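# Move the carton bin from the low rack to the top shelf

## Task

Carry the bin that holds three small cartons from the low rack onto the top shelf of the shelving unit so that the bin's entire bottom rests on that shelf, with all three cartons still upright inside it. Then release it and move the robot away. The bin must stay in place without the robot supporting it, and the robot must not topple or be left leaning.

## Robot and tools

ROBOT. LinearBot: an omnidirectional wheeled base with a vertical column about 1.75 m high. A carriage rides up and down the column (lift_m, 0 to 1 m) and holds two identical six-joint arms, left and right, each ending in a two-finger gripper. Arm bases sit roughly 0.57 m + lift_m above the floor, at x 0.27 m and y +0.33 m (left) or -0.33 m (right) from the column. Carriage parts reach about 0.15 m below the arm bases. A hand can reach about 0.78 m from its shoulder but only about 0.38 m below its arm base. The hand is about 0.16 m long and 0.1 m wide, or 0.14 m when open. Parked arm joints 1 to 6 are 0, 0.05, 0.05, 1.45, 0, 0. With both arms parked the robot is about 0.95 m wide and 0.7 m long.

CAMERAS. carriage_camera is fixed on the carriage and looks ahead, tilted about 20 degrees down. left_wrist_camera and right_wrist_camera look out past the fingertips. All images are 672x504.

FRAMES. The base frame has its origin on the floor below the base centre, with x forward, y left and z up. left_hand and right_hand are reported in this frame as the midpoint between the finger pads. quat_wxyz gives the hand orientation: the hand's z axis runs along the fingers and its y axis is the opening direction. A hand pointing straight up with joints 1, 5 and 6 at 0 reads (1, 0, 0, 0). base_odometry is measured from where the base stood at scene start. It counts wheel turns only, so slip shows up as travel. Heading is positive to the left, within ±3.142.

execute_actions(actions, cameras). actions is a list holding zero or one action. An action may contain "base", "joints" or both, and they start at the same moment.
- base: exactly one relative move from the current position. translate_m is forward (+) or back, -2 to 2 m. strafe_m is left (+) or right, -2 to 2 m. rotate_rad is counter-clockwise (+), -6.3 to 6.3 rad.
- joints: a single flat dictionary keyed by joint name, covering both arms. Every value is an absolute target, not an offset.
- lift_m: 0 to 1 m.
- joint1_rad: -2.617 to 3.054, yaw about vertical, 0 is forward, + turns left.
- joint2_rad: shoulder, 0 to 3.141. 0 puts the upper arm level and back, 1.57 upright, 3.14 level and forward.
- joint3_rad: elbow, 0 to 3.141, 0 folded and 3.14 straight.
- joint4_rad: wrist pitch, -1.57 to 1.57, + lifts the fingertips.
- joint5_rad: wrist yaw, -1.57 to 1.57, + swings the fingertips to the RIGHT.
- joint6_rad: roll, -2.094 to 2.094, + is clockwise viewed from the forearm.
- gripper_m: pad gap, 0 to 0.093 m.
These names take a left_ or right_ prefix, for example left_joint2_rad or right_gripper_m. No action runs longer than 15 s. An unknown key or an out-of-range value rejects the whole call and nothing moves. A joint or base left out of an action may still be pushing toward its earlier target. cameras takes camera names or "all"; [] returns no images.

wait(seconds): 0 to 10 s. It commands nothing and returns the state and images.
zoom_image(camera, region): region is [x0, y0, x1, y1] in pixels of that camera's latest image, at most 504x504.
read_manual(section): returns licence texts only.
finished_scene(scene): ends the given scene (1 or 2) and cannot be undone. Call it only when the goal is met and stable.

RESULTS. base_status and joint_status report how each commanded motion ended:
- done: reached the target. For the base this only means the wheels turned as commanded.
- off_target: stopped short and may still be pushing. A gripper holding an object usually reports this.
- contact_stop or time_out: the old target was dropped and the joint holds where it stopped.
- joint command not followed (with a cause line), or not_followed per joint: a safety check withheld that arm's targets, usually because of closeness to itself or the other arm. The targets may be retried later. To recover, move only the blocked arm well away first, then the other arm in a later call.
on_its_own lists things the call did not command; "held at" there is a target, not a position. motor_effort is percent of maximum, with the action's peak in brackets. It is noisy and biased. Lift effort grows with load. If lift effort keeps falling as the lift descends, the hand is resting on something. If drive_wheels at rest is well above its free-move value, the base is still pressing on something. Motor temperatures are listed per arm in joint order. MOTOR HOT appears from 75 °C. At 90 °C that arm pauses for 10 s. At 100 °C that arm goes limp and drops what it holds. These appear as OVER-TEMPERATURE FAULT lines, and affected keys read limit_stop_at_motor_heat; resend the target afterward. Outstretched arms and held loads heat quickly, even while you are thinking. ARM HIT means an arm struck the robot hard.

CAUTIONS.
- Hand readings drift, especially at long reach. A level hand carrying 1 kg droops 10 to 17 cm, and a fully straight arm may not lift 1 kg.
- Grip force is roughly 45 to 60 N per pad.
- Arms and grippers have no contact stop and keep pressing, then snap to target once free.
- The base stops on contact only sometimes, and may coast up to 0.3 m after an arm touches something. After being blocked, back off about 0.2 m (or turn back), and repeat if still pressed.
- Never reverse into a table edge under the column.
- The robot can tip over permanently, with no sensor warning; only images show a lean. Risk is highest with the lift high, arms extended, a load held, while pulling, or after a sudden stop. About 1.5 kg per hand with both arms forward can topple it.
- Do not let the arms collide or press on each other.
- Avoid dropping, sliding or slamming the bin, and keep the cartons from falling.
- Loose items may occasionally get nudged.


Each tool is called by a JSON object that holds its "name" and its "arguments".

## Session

{"name": "execute_actions", "arguments": {"actions": [], "cameras": ["carriage_camera"]}}

Scene clock: 0.00 s.
Motor temperatures (°C, as the motors report them): left_arm=[29 35 30 30 30 29] | right_arm=[30 39 33 28 30 27]
base_odometry: x=+0.000 y=+0.000 heading=+0.000 (m, m, rad; odometry frame)
base_status: not commanded
joint_positions: lift_m=+0.300 left_joint1_rad=-0.001 left_joint2_rad=+0.030 left_joint3_rad=+0.051 left_joint4_rad=+1.444 left_joint5_rad=+0.012 left_joint6_rad=-0.021 left_gripper_m=+0.094 right_joint1_rad=+0.009 right_joint2_rad=+0.045 right_joint3_rad=+0.039 right_joint4_rad=+1.444 right_joint5_rad=-0.020 right_joint6_rad=-0.043 right_gripper_m=+0.095
joint_status: not commanded
motor_effort: lift_m=+23 drive_wheels=+2 (%)
left_hand: x=+0.2919 y=+0.3082 z=+1.3261 quat_wxyz=(+0.999, +0.005, +0.053, -0.011) (m; base frame)
right_hand: x=+0.3004 y=-0.3064 z=+1.3227 quat_wxyz=(+0.998, -0.012, +0.066, -0.016) (m; base frame)
pictures: carriage_camera
Images, in order (width x height): carriage_camera 672x504.

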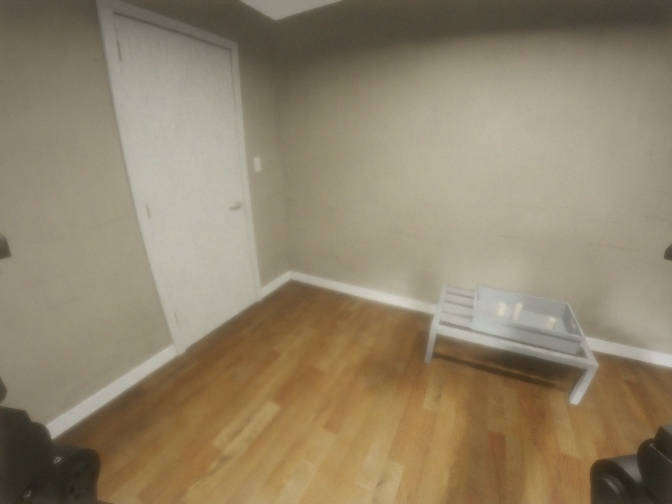

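{"name": "zoom_image", "arguments": {"camera": "carriage_camera", "region": [410, 270, 620, 410]}}

Region (410, 270, 620, 410) of carriage_camera's 672x504 image, scaled by 2.400, with more detail than that image has.

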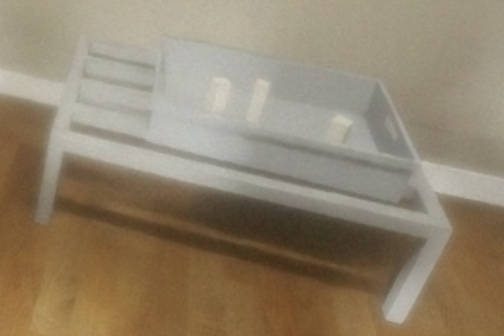

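{"name": "execute_actions", "arguments": {"actions": [{"base":{"rotate_rad":-0.58},"joints":{"lift_m":0.15,"left_joint1_rad":-0.015,"left_joint2_rad":2.5,"left_joint3_rad":1.09,"left_joint4_rad":-0.16,"left_joint5_rad":0,"left_joint6_rad":-0.015,"right_joint1_rad":0.085,"right_joint2_rad":2.5,"right_joint3_rad":1.09,"right_joint4_rad":-0.16,"right_joint5_rad":0,"right_joint6_rad":0.085}}], "cameras": []}}

{"name": "execute_actions", "arguments": {"actions": [{"base":{"translate_m":1.0}}], "cameras": ["carriage_camera"]}}

{"name": "zoom_image", "arguments": {"camera": "carriage_camera", "region": [220, 290, 520, 490]}}

Scene clock: 14.57 s.
Motor temperatures (°C, as the motors report them): left_arm=[29 36 32 31 30 29] | right_arm=[30 39 35 28 30 27]
base_odometry: x=+0.000 y=+0.000 heading=-0.580 (m, m, rad; odometry frame)
base_status: done
joint_positions: lift_m=+0.150 left_joint1_rad=-0.014 left_joint2_rad=+2.491 left_joint3_rad=+1.087 left_joint4_rad=-0.150 left_joint5_rad=+0.001 left_joint6_rad=-0.018 left_gripper_m=+0.094 right_joint1_rad=+0.080 right_joint2_rad=+2.491 right_joint3_rad=+1.083 right_joint4_rad=-0.161 right_joint5_rad=-0.008 right_joint6_rad=+0.079 right_gripper_m=+0.095
joint_status: all done
motor_effort: lift_m=+22(22) drive_wheels=+8(19) (%)
left_hand: x=+0.6001 y=+0.3053 z=+0.5414 quat_wxyz=(+0.009, -0.002, +1.000, -0.001) (m; base frame)
right_hand: x=+0.5943 y=-0.2825 z=+0.5407 quat_wxyz=(+0.001, +0.000, +1.000, +0.004) (m; base frame)
pictures: none
No camera images: the call's "cameras" was empty. Leave "cameras" out to get every camera's image.

Scene clock: 18.97 s.
Motor temperatures (°C, as the motors report them): left_arm=[29 37 32 31 30 29] | right_arm=[30 40 35 28 30 27]
base_odometry: x=+0.836 y=-0.549 heading=-0.581 (m, m, rad; odometry frame)
base_status: done
joint_positions: lift_m=+0.150 left_joint1_rad=-0.014 left_joint2_rad=+2.491 left_joint3_rad=+1.087 left_joint4_rad=-0.150 left_joint5_rad=+0.001 left_joint6_rad=-0.018 left_gripper_m=+0.094 right_joint1_rad=+0.080 right_joint2_rad=+2.491 right_joint3_rad=+1.083 right_joint4_rad=-0.159 right_joint5_rad=-0.008 right_joint6_rad=+0.079 right_gripper_m=+0.095
joint_status: not commanded
motor_effort: lift_m=+22(22) drive_wheels=-8(29) (%)
left_hand: x=+0.6000 y=+0.3053 z=+0.5414 quat_wxyz=(+0.008, -0.002, +1.000, -0.001) (m; base frame)
right_hand: x=+0.5945 y=-0.2825 z=+0.5407 quat_wxyz=(+0.001, +0.000, +1.000, +0.004) (m; base frame)
pictures: carriage_camera
Images, in order (width x height): carriage_camera 672x504.

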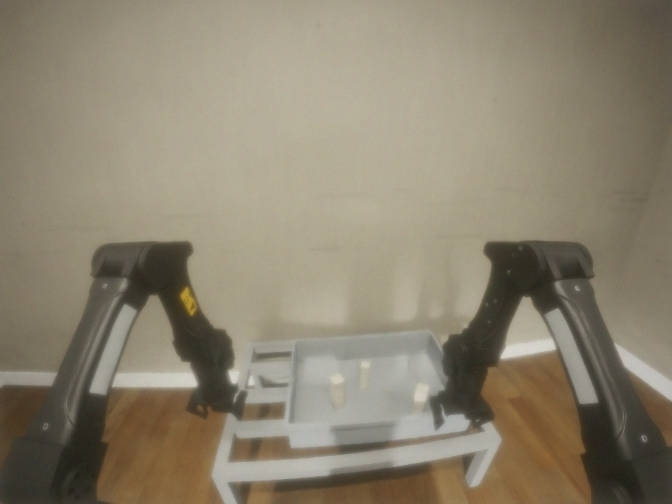

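Region (220, 290, 520, 490) of carriage_camera's 672x504 image, scaled by 1.680, with more detail than that image has.

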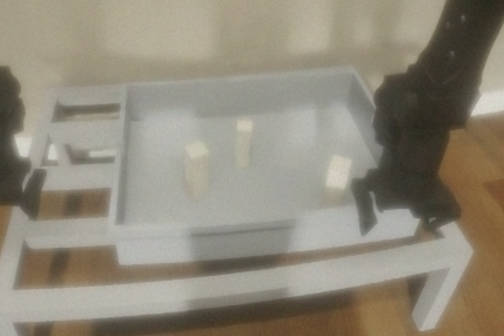

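{"name": "execute_actions", "arguments": {"actions": [{"base":{"rotate_rad":0.095}}], "cameras": []}}

{"name": "execute_actions", "arguments": {"actions": [{"base":{"strafe_m":-0.225}}], "cameras": []}}

{"name": "execute_actions", "arguments": {"actions": [{"base":{"translate_m":0.28},"joints":{"lift_m":0.11}}]}}

Scene clock: 31.03 s.
Motor temperatures (°C, as the motors report them): left_arm=[29 41 32 31 30 29] | right_arm=[30 44 34 28 30 27]
base_odometry: x=+0.836 y=-0.549 heading=-0.486 (m, m, rad; odometry frame)
base_status: done
joint_positions: lift_m=+0.150 left_joint1_rad=-0.014 left_joint2_rad=+2.491 left_joint3_rad=+1.087 left_joint4_rad=-0.150 left_joint5_rad=+0.001 left_joint6_rad=-0.018 left_gripper_m=+0.094 right_joint1_rad=+0.084 right_joint2_rad=+2.491 right_joint3_rad=+1.083 right_joint4_rad=-0.159 right_joint5_rad=-0.008 right_joint6_rad=+0.079 right_gripper_m=+0.095
joint_status: not commanded
motor_effort: lift_m=+22(22) drive_wheels=-3(18) (%)
left_hand: x=+0.6000 y=+0.3051 z=+0.5414 quat_wxyz=(+0.008, -0.002, +1.000, -0.001) (m; base frame)
right_hand: x=+0.5944 y=-0.2812 z=+0.5407 quat_wxyz=(+0.001, -0.002, +1.000, +0.004) (m; base frame)
pictures: none
No camera images: the call's "cameras" was empty. Leave "cameras" out to get every camera's image.

Scene clock: 33.20 s.
Motor temperatures (°C, as the motors report them): left_arm=[29 42 32 31 30 29] | right_arm=[30 44 34 28 30 27]
base_odometry: x=+0.731 y=-0.749 heading=-0.486 (m, m, rad; odometry frame)
base_status: done
joint_positions: lift_m=+0.150 left_joint1_rad=-0.015 left_joint2_rad=+2.491 left_joint3_rad=+1.087 left_joint4_rad=-0.150 left_joint5_rad=+0.001 left_joint6_rad=-0.018 left_gripper_m=+0.094 right_joint1_rad=+0.084 right_joint2_rad=+2.491 right_joint3_rad=+1.083 right_joint4_rad=-0.159 right_joint5_rad=-0.008 right_joint6_rad=+0.079 right_gripper_m=+0.095
joint_status: not commanded
motor_effort: lift_m=+22(22) drive_wheels=-4(12) (%)
left_hand: x=+0.6000 y=+0.3049 z=+0.5414 quat_wxyz=(+0.008, -0.001, +1.000, -0.001) (m; base frame)
right_hand: x=+0.5946 y=-0.2812 z=+0.5407 quat_wxyz=(+0.002, -0.002, +1.000, +0.004) (m; base frame)
pictures: none
No camera images: the call's "cameras" was empty. Leave "cameras" out to get every camera's image.

Scene clock: 35.60 s.
Motor temperatures (°C, as the motors report them): left_arm=[29 42 32 31 30 29] | right_arm=[30 45 34 28 30 27]
base_odometry: x=+0.979 y=-0.880 heading=-0.487 (m, m, rad; odometry frame)
base_status: done
joint_positions: lift_m=+0.110 left_joint1_rad=-0.015 left_joint2_rad=+2.493 left_joint3_rad=+1.087 left_joint4_rad=-0.153 left_joint5_rad=+0.001 left_joint6_rad=-0.018 left_gripper_m=+0.094 right_joint1_rad=+0.084 right_joint2_rad=+2.495 right_joint3_rad=+1.083 right_joint4_rad=-0.161 right_joint5_rad=-0.008 right_joint6_rad=+0.079 right_gripper_m=+0.095
joint_status: all done
motor_effort: lift_m=+23(23) drive_wheels=-7(18) (%)
left_hand: x=+0.5984 y=+0.3049 z=+0.5005 quat_wxyz=(+0.006, -0.001, +1.000, -0.001) (m; base frame)
right_hand: x=+0.5931 y=-0.2813 z=+0.4995 quat_wxyz=(-0.001, -0.002, +1.000, +0.004) (m; base frame)
pictures: carriage_camera, left_wrist_camera, right_wrist_camera
Images, in order (width x height): carriage_camera 672x504, left_wrist_camera 672x504, right_wrist_camera 672x504.

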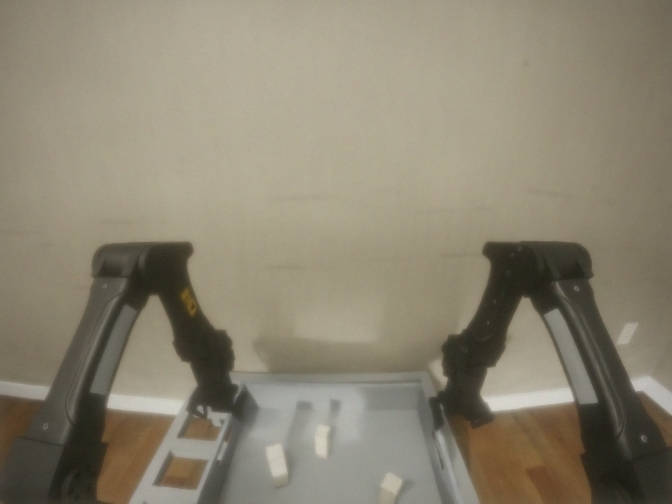

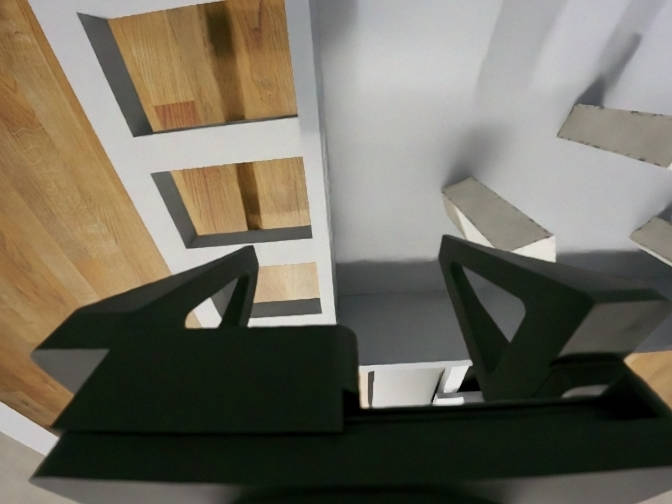

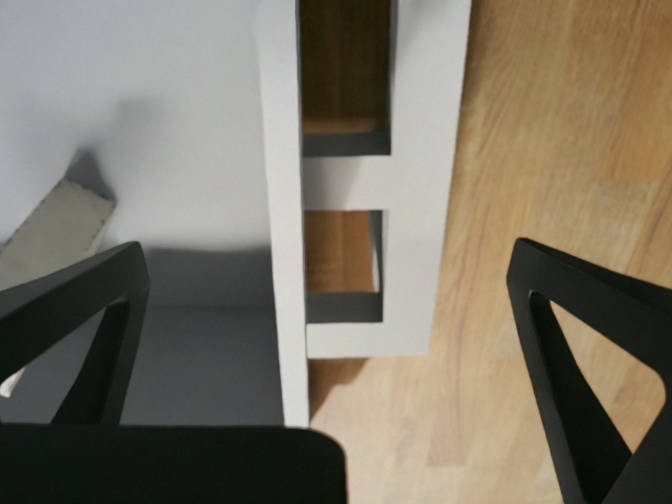

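{"name": "execute_actions", "arguments": {"actions": [{"base":{"strafe_m":0.016},"joints":{"lift_m":0.0}}]}}

Scene clock: 40.90 s.
Motor temperatures (°C, as the motors report them): left_arm=[29 43 32 31 30 29] | right_arm=[30 46 34 28 30 27]
base_odometry: x=+0.986 y=-0.866 heading=-0.487 (m, m, rad; odometry frame)
base_status: done
joint_positions: lift_m=+0.000 left_joint1_rad=-0.016 left_joint2_rad=+2.492 left_joint3_rad=+1.087 left_joint4_rad=-0.153 left_joint5_rad=+0.001 left_joint6_rad=-0.018 left_gripper_m=+0.094 right_joint1_rad=+0.083 right_joint2_rad=+2.495 right_joint3_rad=+1.083 right_joint4_rad=-0.160 right_joint5_rad=-0.008 right_joint6_rad=+0.079 right_gripper_m=+0.095
joint_status: all done
motor_effort: lift_m=+23(23) drive_wheels=+6(8) (%)
left_hand: x=+0.5986 y=+0.3046 z=+0.3908 quat_wxyz=(+0.006, -0.001, +1.000, -0.001) (m; base frame)
right_hand: x=+0.5933 y=-0.2814 z=+0.3896 quat_wxyz=(-0.001, -0.002, +1.000, +0.004) (m; base frame)
pictures: carriage_camera, left_wrist_camera, right_wrist_camera
Images, in order (width x height): carriage_camera 672x504, left_wrist_camera 672x504, right_wrist_camera 672x504.

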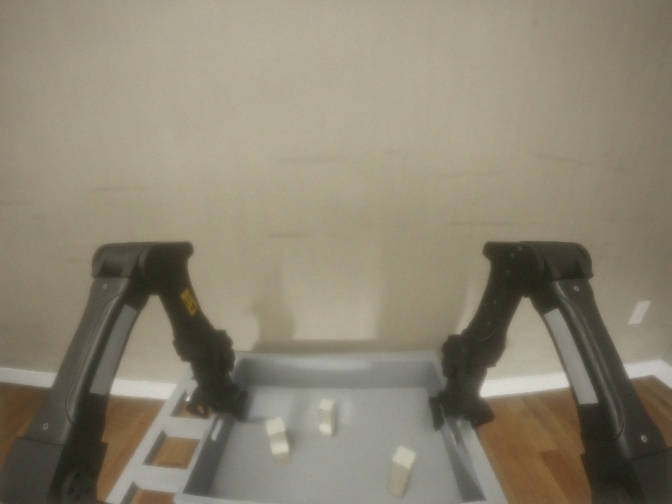

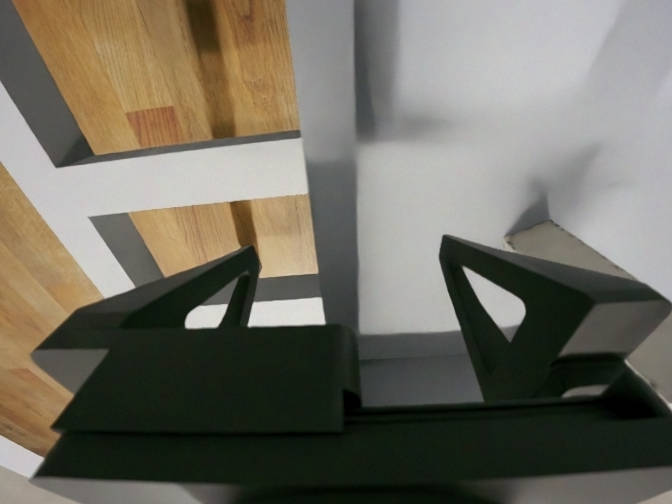

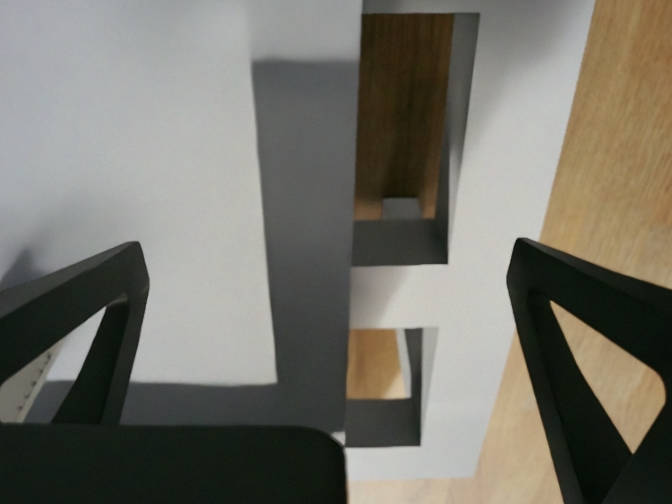

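{"name": "execute_actions", "arguments": {"actions": [{"joints":{"left_joint1_rad":0.0,"right_joint1_rad":0.092,"left_gripper_m":0.0,"right_gripper_m":0.0}}], "cameras": []}}

{"name": "execute_actions", "arguments": {"actions": [{"joints":{"lift_m":0.1}}]}}

Scene clock: 44.27 s.
Motor temperatures (°C, as the motors report them): left_arm=[29 44 32 31 30 29] | right_arm=[30 47 34 28 30 27]
base_odometry: x=+0.986 y=-0.866 heading=-0.487 (m, m, rad; odometry frame)
base_status: not commanded
joint_positions: lift_m=+0.000 left_joint1_rad=-0.005 left_joint2_rad=+2.492 left_joint3_rad=+1.087 left_joint4_rad=-0.154 left_joint5_rad=+0.006 left_joint6_rad=-0.009 left_gripper_m=+0.009 right_joint1_rad=+0.088 right_joint2_rad=+2.495 right_joint3_rad=+1.083 right_joint4_rad=-0.158 right_joint5_rad=-0.013 right_joint6_rad=+0.085 right_gripper_m=+0.010
joint_status: left_gripper_m off_target (ended at +0.009, target +0.000); right_gripper_m off_target (ended at +0.010, target +0.000); the others done
motor_effort: lift_m=+23(23) drive_wheels=+6(6) (%)
left_hand: x=+0.5986 y=+0.3074 z=+0.3908 quat_wxyz=(+0.006, -0.002, +1.000, -0.003) (m; base frame)
right_hand: x=+0.5936 y=-0.2788 z=+0.3896 quat_wxyz=(+0.000, -0.002, +1.000, +0.007) (m; base frame)
pictures: none
No camera images: the call's "cameras" was empty. Leave "cameras" out to get every camera's image.

Scene clock: 45.20 s.
Motor temperatures (°C, as the motors report them): left_arm=[29 45 32 31 30 29] | right_arm=[30 47 34 28 30 27]
base_odometry: x=+0.986 y=-0.866 heading=-0.487 (m, m, rad; odometry frame)
base_status: not commanded
joint_positions: lift_m=+0.100 left_joint1_rad=-0.005 left_joint2_rad=+2.515 left_joint3_rad=+1.087 left_joint4_rad=-0.148 left_joint5_rad=+0.007 left_joint6_rad=-0.009 left_gripper_m=+0.009 right_joint1_rad=+0.089 right_joint2_rad=+2.518 right_joint3_rad=+1.083 right_joint4_rad=-0.150 right_joint5_rad=-0.013 right_joint6_rad=+0.085 right_gripper_m=+0.010
joint_status: all done
motor_effort: lift_m=+25(31) drive_wheels=+6(7) (%)
left_hand: x=+0.5925 y=+0.3072 z=+0.4833 quat_wxyz=(-0.003, -0.002, +1.000, -0.004) (m; base frame)
right_hand: x=+0.5881 y=-0.2792 z=+0.4823 quat_wxyz=(-0.007, -0.002, +1.000, +0.006) (m; base frame)
pictures: carriage_camera, left_wrist_camera, right_wrist_camera
Images, in order (width x height): carriage_camera 672x504, left_wrist_camera 672x504, right_wrist_camera 672x504.

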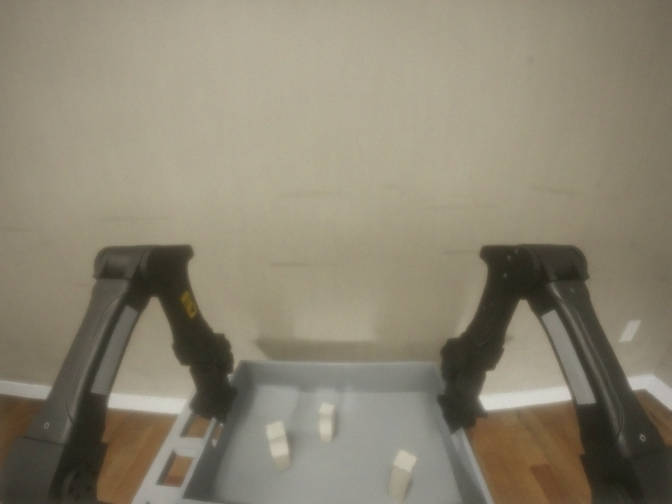

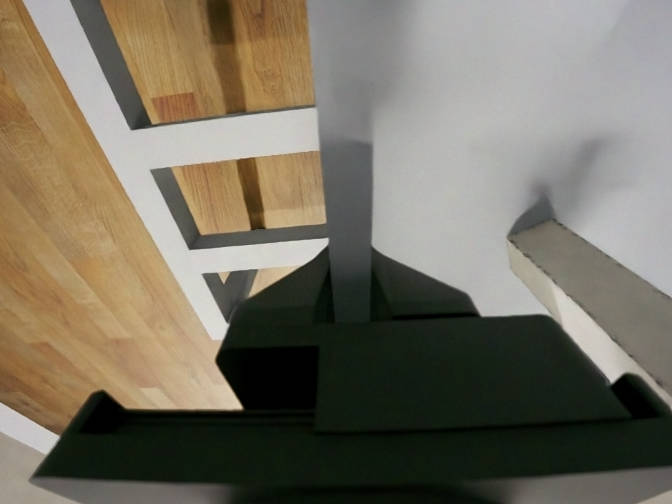

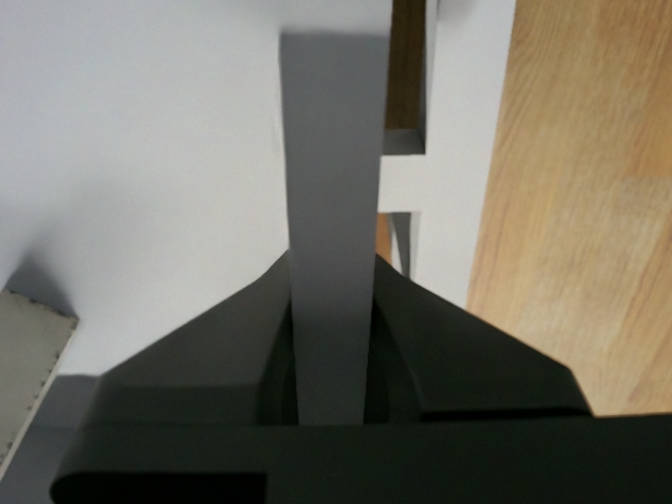

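{"name": "execute_actions", "arguments": {"actions": [{"base":{"translate_m":-1.15},"joints":{"left_joint2_rad":2.48,"right_joint2_rad":2.48}}], "cameras": ["carriage_camera"]}}

{"name": "execute_actions", "arguments": {"actions": [{"base":{"rotate_rad":3.13},"joints":{"lift_m":0.4}}], "cameras": ["carriage_camera"]}}

Scene clock: 54.30 s.
Motor temperatures (°C, as the motors report them): left_arm=[29 48 32 31 30 29] | right_arm=[30 51 34 28 30 27]
base_odometry: x=-0.030 y=-0.328 heading=-0.487 (m, m, rad; odometry frame)
base_status: done
joint_positions: lift_m=+0.100 left_joint1_rad=-0.005 left_joint2_rad=+2.511 left_joint3_rad=+1.087 left_joint4_rad=-0.148 left_joint5_rad=+0.007 left_joint6_rad=-0.008 left_gripper_m=+0.009 right_joint1_rad=+0.089 right_joint2_rad=+2.518 right_joint3_rad=+1.083 right_joint4_rad=-0.146 right_joint5_rad=-0.013 right_joint6_rad=+0.086 right_gripper_m=+0.010
joint_status: all done
motor_effort: lift_m=+26(26) drive_wheels=-2(15) (%)
left_hand: x=+0.5941 y=+0.3073 z=+0.4847 quat_wxyz=(-0.001, -0.001, +1.000, -0.003) (m; base frame)
right_hand: x=+0.5890 y=-0.2790 z=+0.4823 quat_wxyz=(-0.006, -0.002, +1.000, +0.006) (m; base frame)
pictures: carriage_camera
Images, in order (width x height): carriage_camera 672x504.

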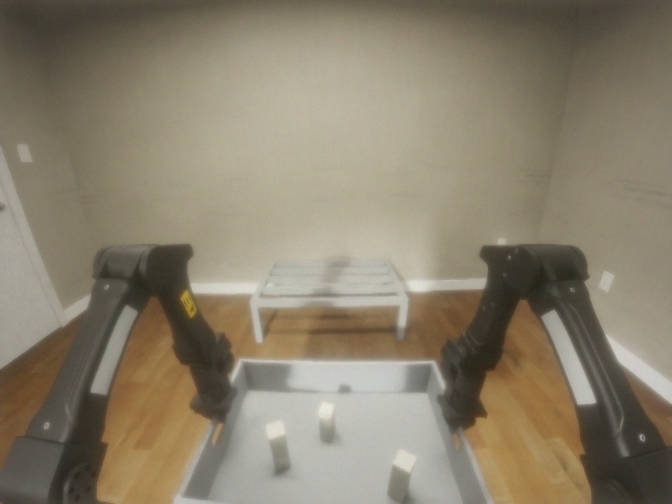

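Scene clock: 58.57 s.
Motor temperatures (°C, as the motors report them): left_arm=[29 49 32 31 30 29] | right_arm=[30 52 34 28 30 27]
base_odometry: x=-0.030 y=-0.328 heading=+2.643 (m, m, rad; odometry frame)
base_status: done
joint_positions: lift_m=+0.400 left_joint1_rad=+0.000 left_joint2_rad=+2.491 left_joint3_rad=+1.087 left_joint4_rad=-0.140 left_joint5_rad=+0.007 left_joint6_rad=-0.004 left_gripper_m=+0.009 right_joint1_rad=+0.093 right_joint2_rad=+2.499 right_joint3_rad=+1.083 right_joint4_rad=-0.137 right_joint5_rad=-0.013 right_joint6_rad=+0.089 right_gripper_m=+0.010
joint_status: all done
motor_effort: lift_m=+25(32) drive_wheels=+8(24) (%)
left_hand: x=+0.6025 y=+0.3089 z=+0.7911 quat_wxyz=(+0.013, -0.002, +1.000, -0.003) (m; base frame)
right_hand: x=+0.5973 y=-0.2772 z=+0.7882 quat_wxyz=(+0.009, -0.002, +1.000, +0.007) (m; base frame)
pictures: carriage_camera
Images, in order (width x height): carriage_camera 672x504.

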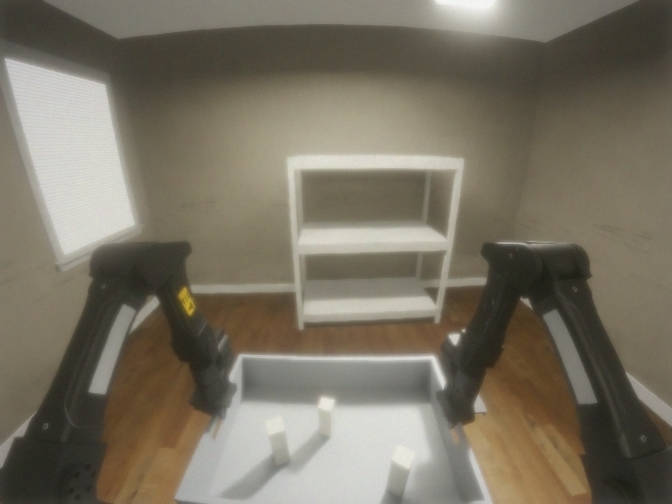

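{"name": "zoom_image", "arguments": {"camera": "carriage_camera", "region": [260, 140, 500, 340]}}

Region (260, 140, 500, 340) of carriage_camera's 672x504 image, scaled by 2.100, with more detail than that image has.

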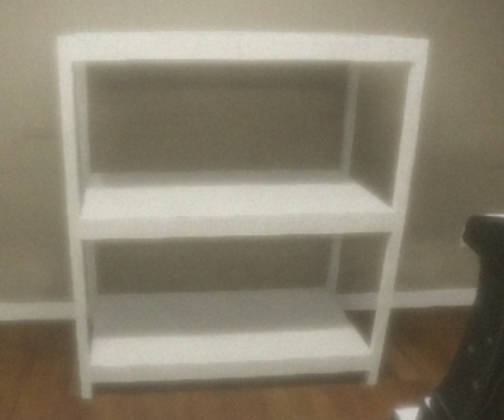

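{"name": "execute_actions", "arguments": {"actions": [{"base":{"rotate_rad":0.05},"joints":{"left_joint2_rad":2.33,"right_joint2_rad":2.33,"left_joint4_rad":-0.31,"right_joint4_rad":-0.31}}], "cameras": ["carriage_camera"]}}

{"name": "execute_actions", "arguments": {"actions": [{"base":{"strafe_m":-0.41},"joints":{"left_joint2_rad":2.18,"right_joint2_rad":2.18,"left_joint4_rad":-0.46,"right_joint4_rad":-0.46}}], "cameras": ["carriage_camera"]}}

Scene clock: 72.20 s.
Motor temperatures (°C, as the motors report them): left_arm=[29 52 32 31 30 29] | right_arm=[30 56 34 28 30 27]
base_odometry: x=-0.030 y=-0.327 heading=+2.692 (m, m, rad; odometry frame)
base_status: done
joint_positions: lift_m=+0.400 left_joint1_rad=-0.001 left_joint2_rad=+2.341 left_joint3_rad=+1.087 left_joint4_rad=-0.294 left_joint5_rad=+0.001 left_joint6_rad=-0.004 left_gripper_m=+0.009 right_joint1_rad=+0.094 right_joint2_rad=+2.350 right_joint3_rad=+1.083 right_joint4_rad=-0.290 right_joint5_rad=-0.010 right_joint6_rad=+0.090 right_gripper_m=+0.010
joint_status: all done
motor_effort: lift_m=+25(25) drive_wheels=+9(18) (%)
left_hand: x=+0.6086 y=+0.3095 z=+0.8380 quat_wxyz=(+0.011, -0.001, +1.000, +0.000) (m; base frame)
right_hand: x=+0.6039 y=-0.2767 z=+0.8347 quat_wxyz=(+0.007, -0.002, +1.000, +0.005) (m; base frame)
pictures: carriage_camera
Images, in order (width x height): carriage_camera 672x504.

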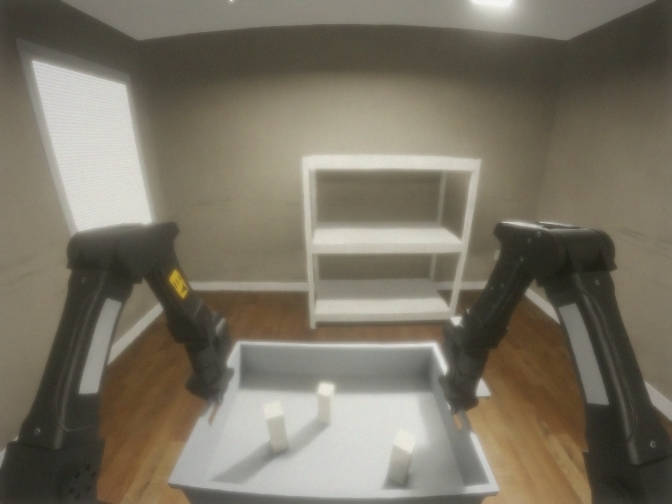

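Scene clock: 75.03 s.
Motor temperatures (°C, as the motors report them): left_arm=[29 52 32 31 30 29] | right_arm=[30 56 35 28 30 27]
base_odometry: x=+0.148 y=+0.042 heading=+2.693 (m, m, rad; odometry frame)
base_status: done
joint_positions: lift_m=+0.400 left_joint1_rad=-0.003 left_joint2_rad=+2.191 left_joint3_rad=+1.087 left_joint4_rad=-0.444 left_joint5_rad=+0.000 left_joint6_rad=-0.004 left_gripper_m=+0.009 right_joint1_rad=+0.092 right_joint2_rad=+2.200 right_joint3_rad=+1.083 right_joint4_rad=-0.443 right_joint5_rad=-0.010 right_joint6_rad=+0.090 right_gripper_m=+0.010
joint_status: all done
motor_effort: lift_m=+25(25) drive_wheels=-8(30) (%)
left_hand: x=+0.6085 y=+0.3090 z=+0.8855 quat_wxyz=(+0.011, +0.000, +1.000, +0.000) (m; base frame)
right_hand: x=+0.6038 y=-0.2771 z=+0.8822 quat_wxyz=(+0.005, -0.001, +1.000, +0.006) (m; base frame)
pictures: carriage_camera
Images, in order (width x height): carriage_camera 672x504.

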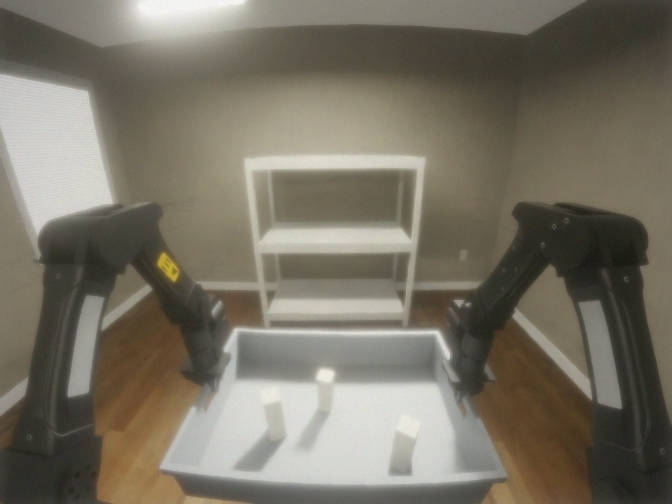

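{"name": "execute_actions", "arguments": {"actions": [{"base":{"translate_m":1.15},"joints":{"lift_m":1.0,"left_joint2_rad":2.0,"right_joint2_rad":2.0,"left_joint4_rad":-0.65,"right_joint4_rad":-0.65}}], "cameras": ["carriage_camera","left_wrist_camera"]}}

Scene clock: 82.23 s.
Motor temperatures (°C, as the motors report them): left_arm=[29 52 32 31 30 29] | right_arm=[30 57 35 28 30 27]
base_odometry: x=-0.888 y=+0.542 heading=+2.692 (m, m, rad; odometry frame)
base_status: done
joint_positions: lift_m=+1.000 left_joint1_rad=-0.003 left_joint2_rad=+2.008 left_joint3_rad=+1.087 left_joint4_rad=-0.634 left_joint5_rad=+0.003 left_joint6_rad=-0.005 left_gripper_m=+0.009 right_joint1_rad=+0.093 right_joint2_rad=+2.013 right_joint3_rad=+1.083 right_joint4_rad=-0.635 right_joint5_rad=-0.012 right_joint6_rad=+0.090 right_gripper_m=+0.010
joint_status: all done
motor_effort: lift_m=+26(32) drive_wheels=-8(18) (%)
left_hand: x=+0.5975 y=+0.3085 z=+1.5429 quat_wxyz=(+0.008, -0.001, +1.000, -0.002) (m; base frame)
right_hand: x=+0.5933 y=-0.2777 z=+1.5406 quat_wxyz=(+0.002, -0.001, +1.000, +0.006) (m; base frame)
pictures: carriage_camera, left_wrist_camera
Images, in order (width x height): carriage_camera 672x504, left_wrist_camera 672x504.

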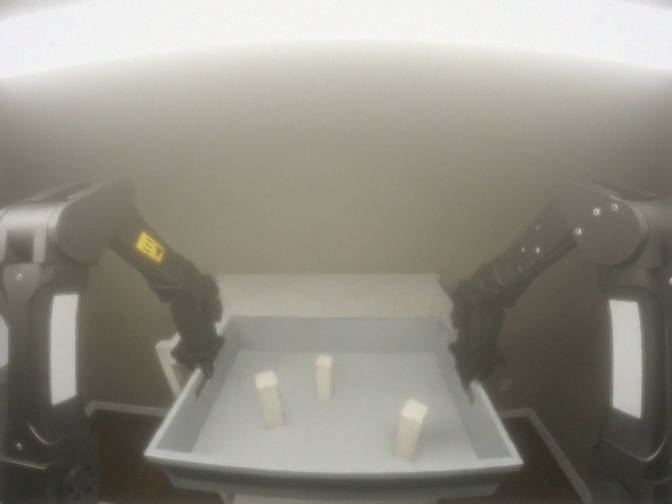

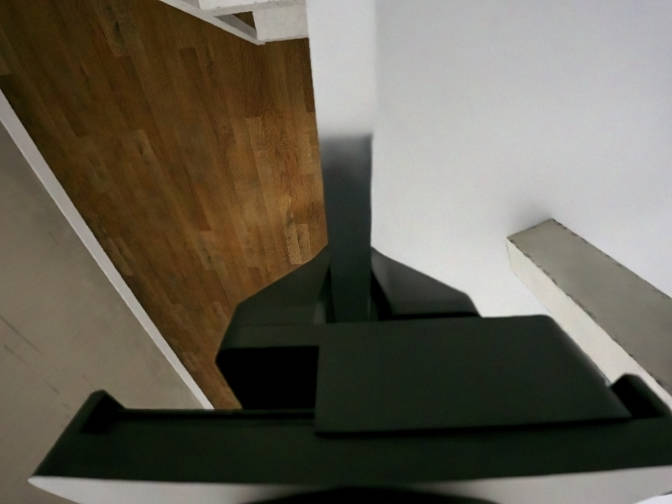

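{"name": "execute_actions", "arguments": {"actions": [{"base":{"translate_m":0.53}}]}}

Scene clock: 89.20 s.
Motor temperatures (°C, as the motors report them): left_arm=[29 52 33 31 30 29] | right_arm=[30 57 36 28 30 27]
base_odometry: x=-1.365 y=+0.773 heading=+2.691 (m, m, rad; odometry frame)
base_status: done
joint_positions: lift_m=+1.000 left_joint1_rad=-0.003 left_joint2_rad=+2.008 left_joint3_rad=+1.087 left_joint4_rad=-0.635 left_joint5_rad=+0.003 left_joint6_rad=-0.005 left_gripper_m=+0.009 right_joint1_rad=+0.093 right_joint2_rad=+2.013 right_joint3_rad=+1.083 right_joint4_rad=-0.636 right_joint5_rad=-0.012 right_joint6_rad=+0.090 right_gripper_m=+0.010
joint_status: not commanded
motor_effort: lift_m=+26(26) drive_wheels=-8(18) (%)
left_hand: x=+0.5972 y=+0.3085 z=+1.5429 quat_wxyz=(+0.007, -0.001, +1.000, -0.002) (m; base frame)
right_hand: x=+0.5931 y=-0.2777 z=+1.5406 quat_wxyz=(+0.002, -0.001, +1.000, +0.006) (m; base frame)
pictures: carriage_camera, left_wrist_camera, right_wrist_camera
Images, in order (width x height): carriage_camera 672x504, left_wrist_camera 672x504, right_wrist_camera 672x504.

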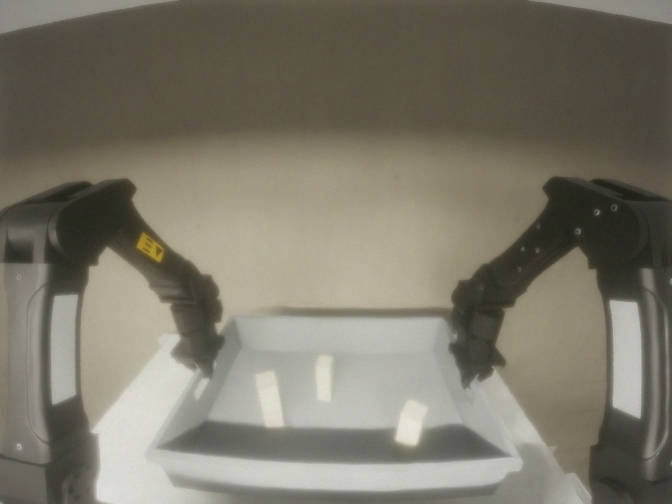

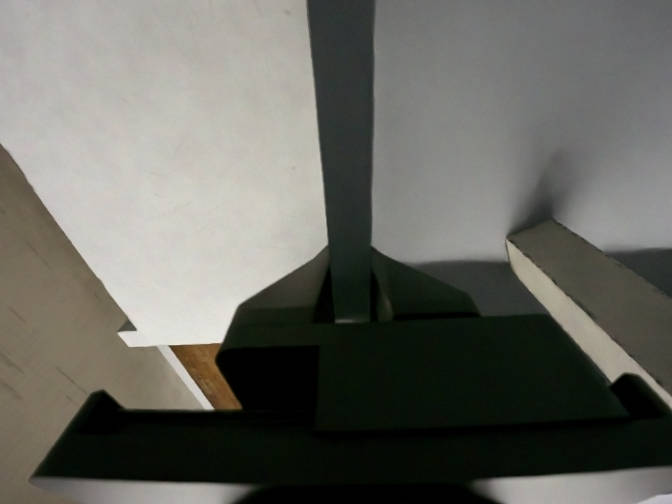

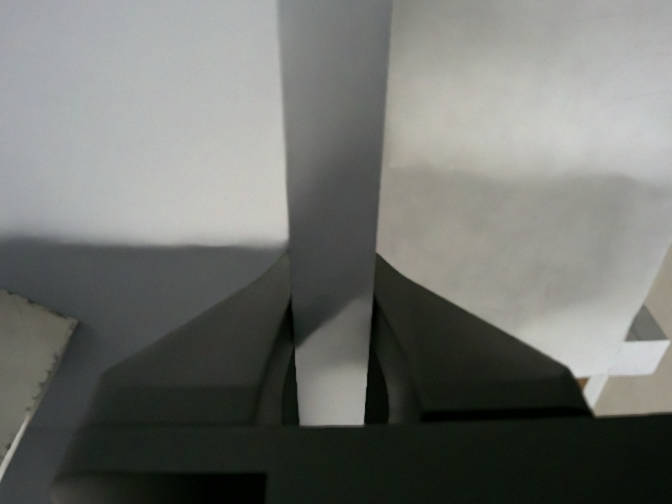

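{"name": "execute_actions", "arguments": {"actions": [{"base":{"translate_m":0.055},"joints":{"lift_m":0.96}}]}}

Scene clock: 93.00 s.
Motor temperatures (°C, as the motors report them): left_arm=[29 52 33 31 30 29] | right_arm=[30 57 36 28 30 27]
base_odometry: x=-1.415 y=+0.797 heading=+2.691 (m, m, rad; odometry frame)
base_status: done
joint_positions: lift_m=+0.960 left_joint1_rad=-0.003 left_joint2_rad=+2.020 left_joint3_rad=+1.087 left_joint4_rad=-0.632 left_joint5_rad=+0.004 left_joint6_rad=-0.005 left_gripper_m=+0.009 right_joint1_rad=+0.093 right_joint2_rad=+2.017 right_joint3_rad=+1.083 right_joint4_rad=-0.638 right_joint5_rad=-0.012 right_joint6_rad=+0.090 right_gripper_m=+0.010
joint_status: all done
motor_effort: lift_m=+25(27) drive_wheels=-6(19) (%)
left_hand: x=+0.5961 y=+0.3084 z=+1.4993 quat_wxyz=(+0.003, -0.001, +1.000, -0.002) (m; base frame)
right_hand: x=+0.5919 y=-0.2778 z=+1.4994 quat_wxyz=(-0.001, -0.001, +1.000, +0.006) (m; base frame)
pictures: carriage_camera, left_wrist_camera, right_wrist_camera
Images, in order (width x height): carriage_camera 672x504, left_wrist_camera 672x504, right_wrist_camera 672x504.

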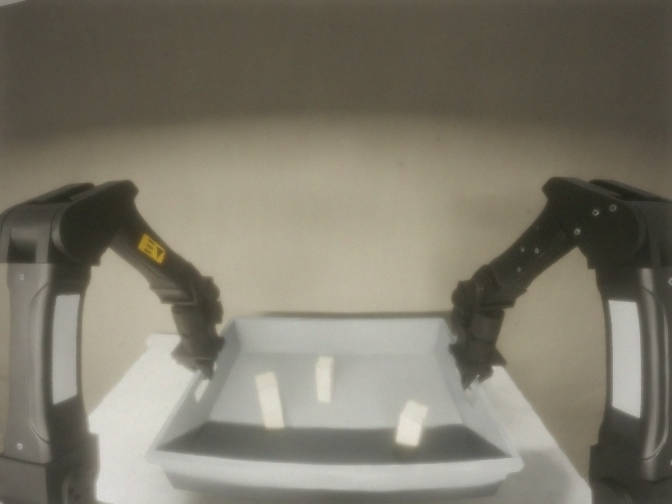

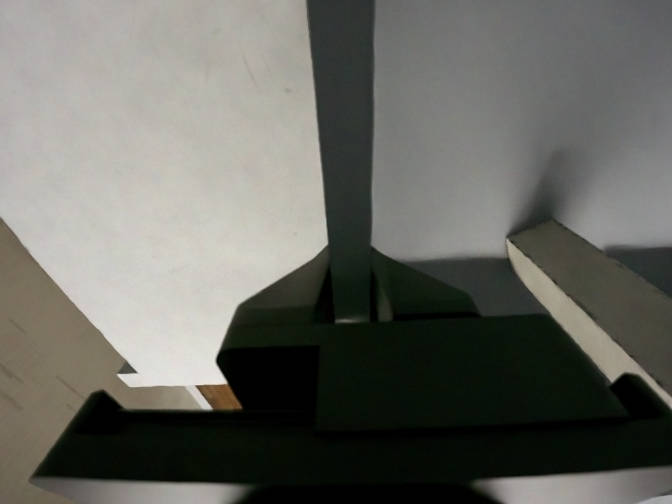

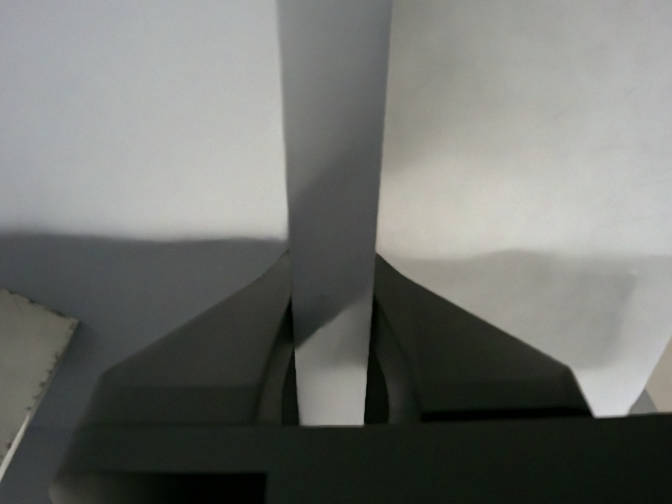

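{"name": "execute_actions", "arguments": {"actions": [{"joints":{"lift_m":0.94}}], "cameras": ["left_wrist_camera"]}}

Scene clock: 96.03 s.
Motor temperatures (°C, as the motors report them): left_arm=[29 52 34 31 30 29] | right_arm=[30 57 36 28 30 27]
base_odometry: x=-1.415 y=+0.797 heading=+2.691 (m, m, rad; odometry frame)
base_status: not commanded
joint_positions: lift_m=+0.940 left_joint1_rad=-0.003 left_joint2_rad=+2.022 left_joint3_rad=+1.087 left_joint4_rad=-0.634 left_joint5_rad=+0.004 left_joint6_rad=-0.005 left_gripper_m=+0.009 right_joint1_rad=+0.093 right_joint2_rad=+2.019 right_joint3_rad=+1.083 right_joint4_rad=-0.639 right_joint5_rad=-0.012 right_joint6_rad=+0.090 right_gripper_m=+0.010
joint_status: all done
motor_effort: lift_m=+25(26) drive_wheels=-5(6) (%)
left_hand: x=+0.5953 y=+0.3084 z=+1.4788 quat_wxyz=(+0.001, -0.001, +1.000, -0.002) (m; base frame)
right_hand: x=+0.5914 y=-0.2779 z=+1.4789 quat_wxyz=(-0.003, -0.001, +1.000, +0.006) (m; base frame)
pictures: left_wrist_camera
Images, in order (width x height): left_wrist_camera 672x504.

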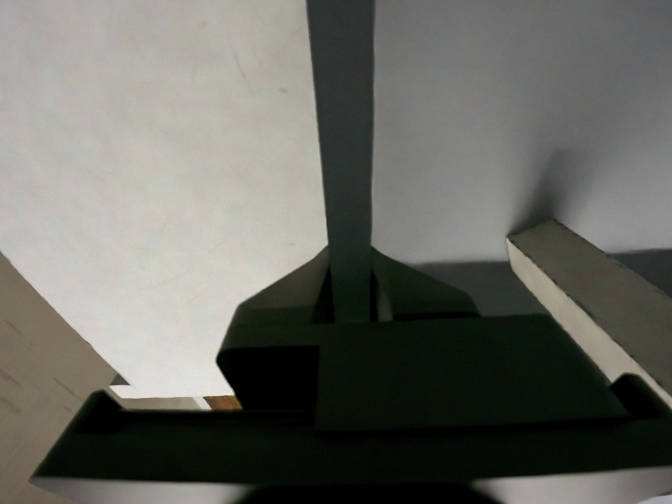

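{"name": "execute_actions", "arguments": {"actions": [{"joints":{"lift_m":0.925}}], "cameras": ["left_wrist_camera"]}}

Scene clock: 98.63 s.
Motor temperatures (°C, as the motors report them): left_arm=[29 53 34 31 30 29] | right_arm=[30 57 36 28 30 27]
base_odometry: x=-1.415 y=+0.797 heading=+2.691 (m, m, rad; odometry frame)
base_status: not commanded
joint_positions: lift_m=+0.925 left_joint1_rad=-0.003 left_joint2_rad=+2.023 left_joint3_rad=+1.087 left_joint4_rad=-0.636 left_joint5_rad=+0.004 left_joint6_rad=-0.005 left_gripper_m=+0.009 right_joint1_rad=+0.093 right_joint2_rad=+2.020 right_joint3_rad=+1.083 right_joint4_rad=-0.642 right_joint5_rad=-0.012 right_joint6_rad=+0.090 right_gripper_m=+0.010
joint_status: all done
motor_effort: lift_m=+25(27) drive_wheels=+6(7) (%)
left_hand: x=+0.5945 y=+0.3085 z=+1.4633 quat_wxyz=(-0.001, -0.001, +1.000, -0.002) (m; base frame)
right_hand: x=+0.5905 y=-0.2780 z=+1.4637 quat_wxyz=(-0.005, -0.001, +1.000, +0.006) (m; base frame)
pictures: left_wrist_camera
Images, in order (width x height): left_wrist_camera 672x504.

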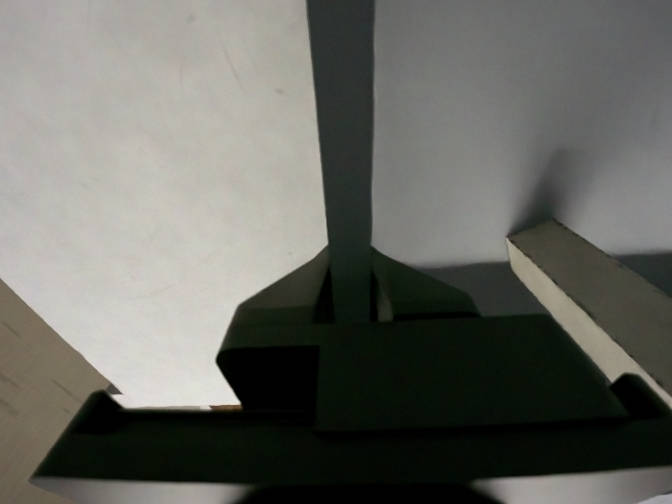

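{"name": "execute_actions", "arguments": {"actions": [{"joints":{"lift_m":0.912}}], "cameras": ["left_wrist_camera"]}}

Scene clock: 100.47 s.
Motor temperatures (°C, as the motors report them): left_arm=[29 53 34 31 30 29] | right_arm=[30 57 36 28 30 27]
base_odometry: x=-1.415 y=+0.797 heading=+2.691 (m, m, rad; odometry frame)
base_status: not commanded
joint_positions: lift_m=+0.912 left_joint1_rad=-0.003 left_joint2_rad=+2.005 left_joint3_rad=+1.087 left_joint4_rad=-0.644 left_joint5_rad=+0.004 left_joint6_rad=-0.005 left_gripper_m=+0.009 right_joint1_rad=+0.093 right_joint2_rad=+2.000 right_joint3_rad=+1.084 right_joint4_rad=-0.656 right_joint5_rad=-0.012 right_joint6_rad=+0.090 right_gripper_m=+0.010
joint_status: all done
motor_effort: lift_m=+21(21) drive_wheels=-5(5) (%)
left_hand: x=+0.5955 y=+0.3084 z=+1.4565 quat_wxyz=(+0.004, -0.001, +1.000, -0.002) (m; base frame)
right_hand: x=+0.5907 y=-0.2779 z=+1.4573 quat_wxyz=(-0.001, -0.001, +1.000, +0.006) (m; base frame)
pictures: left_wrist_camera
Images, in order (width x height): left_wrist_camera 672x504.

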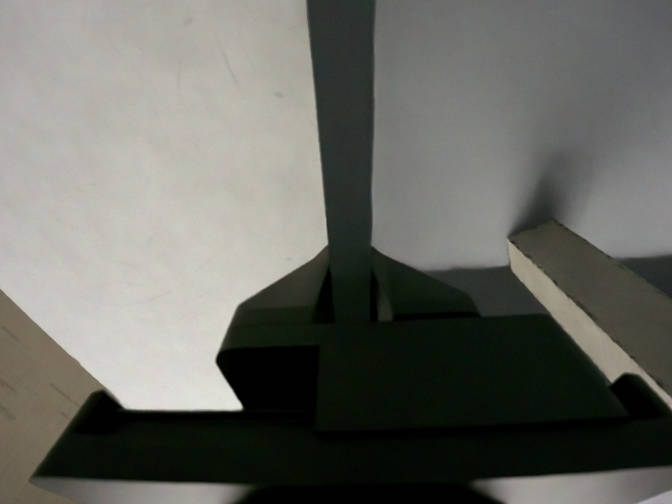

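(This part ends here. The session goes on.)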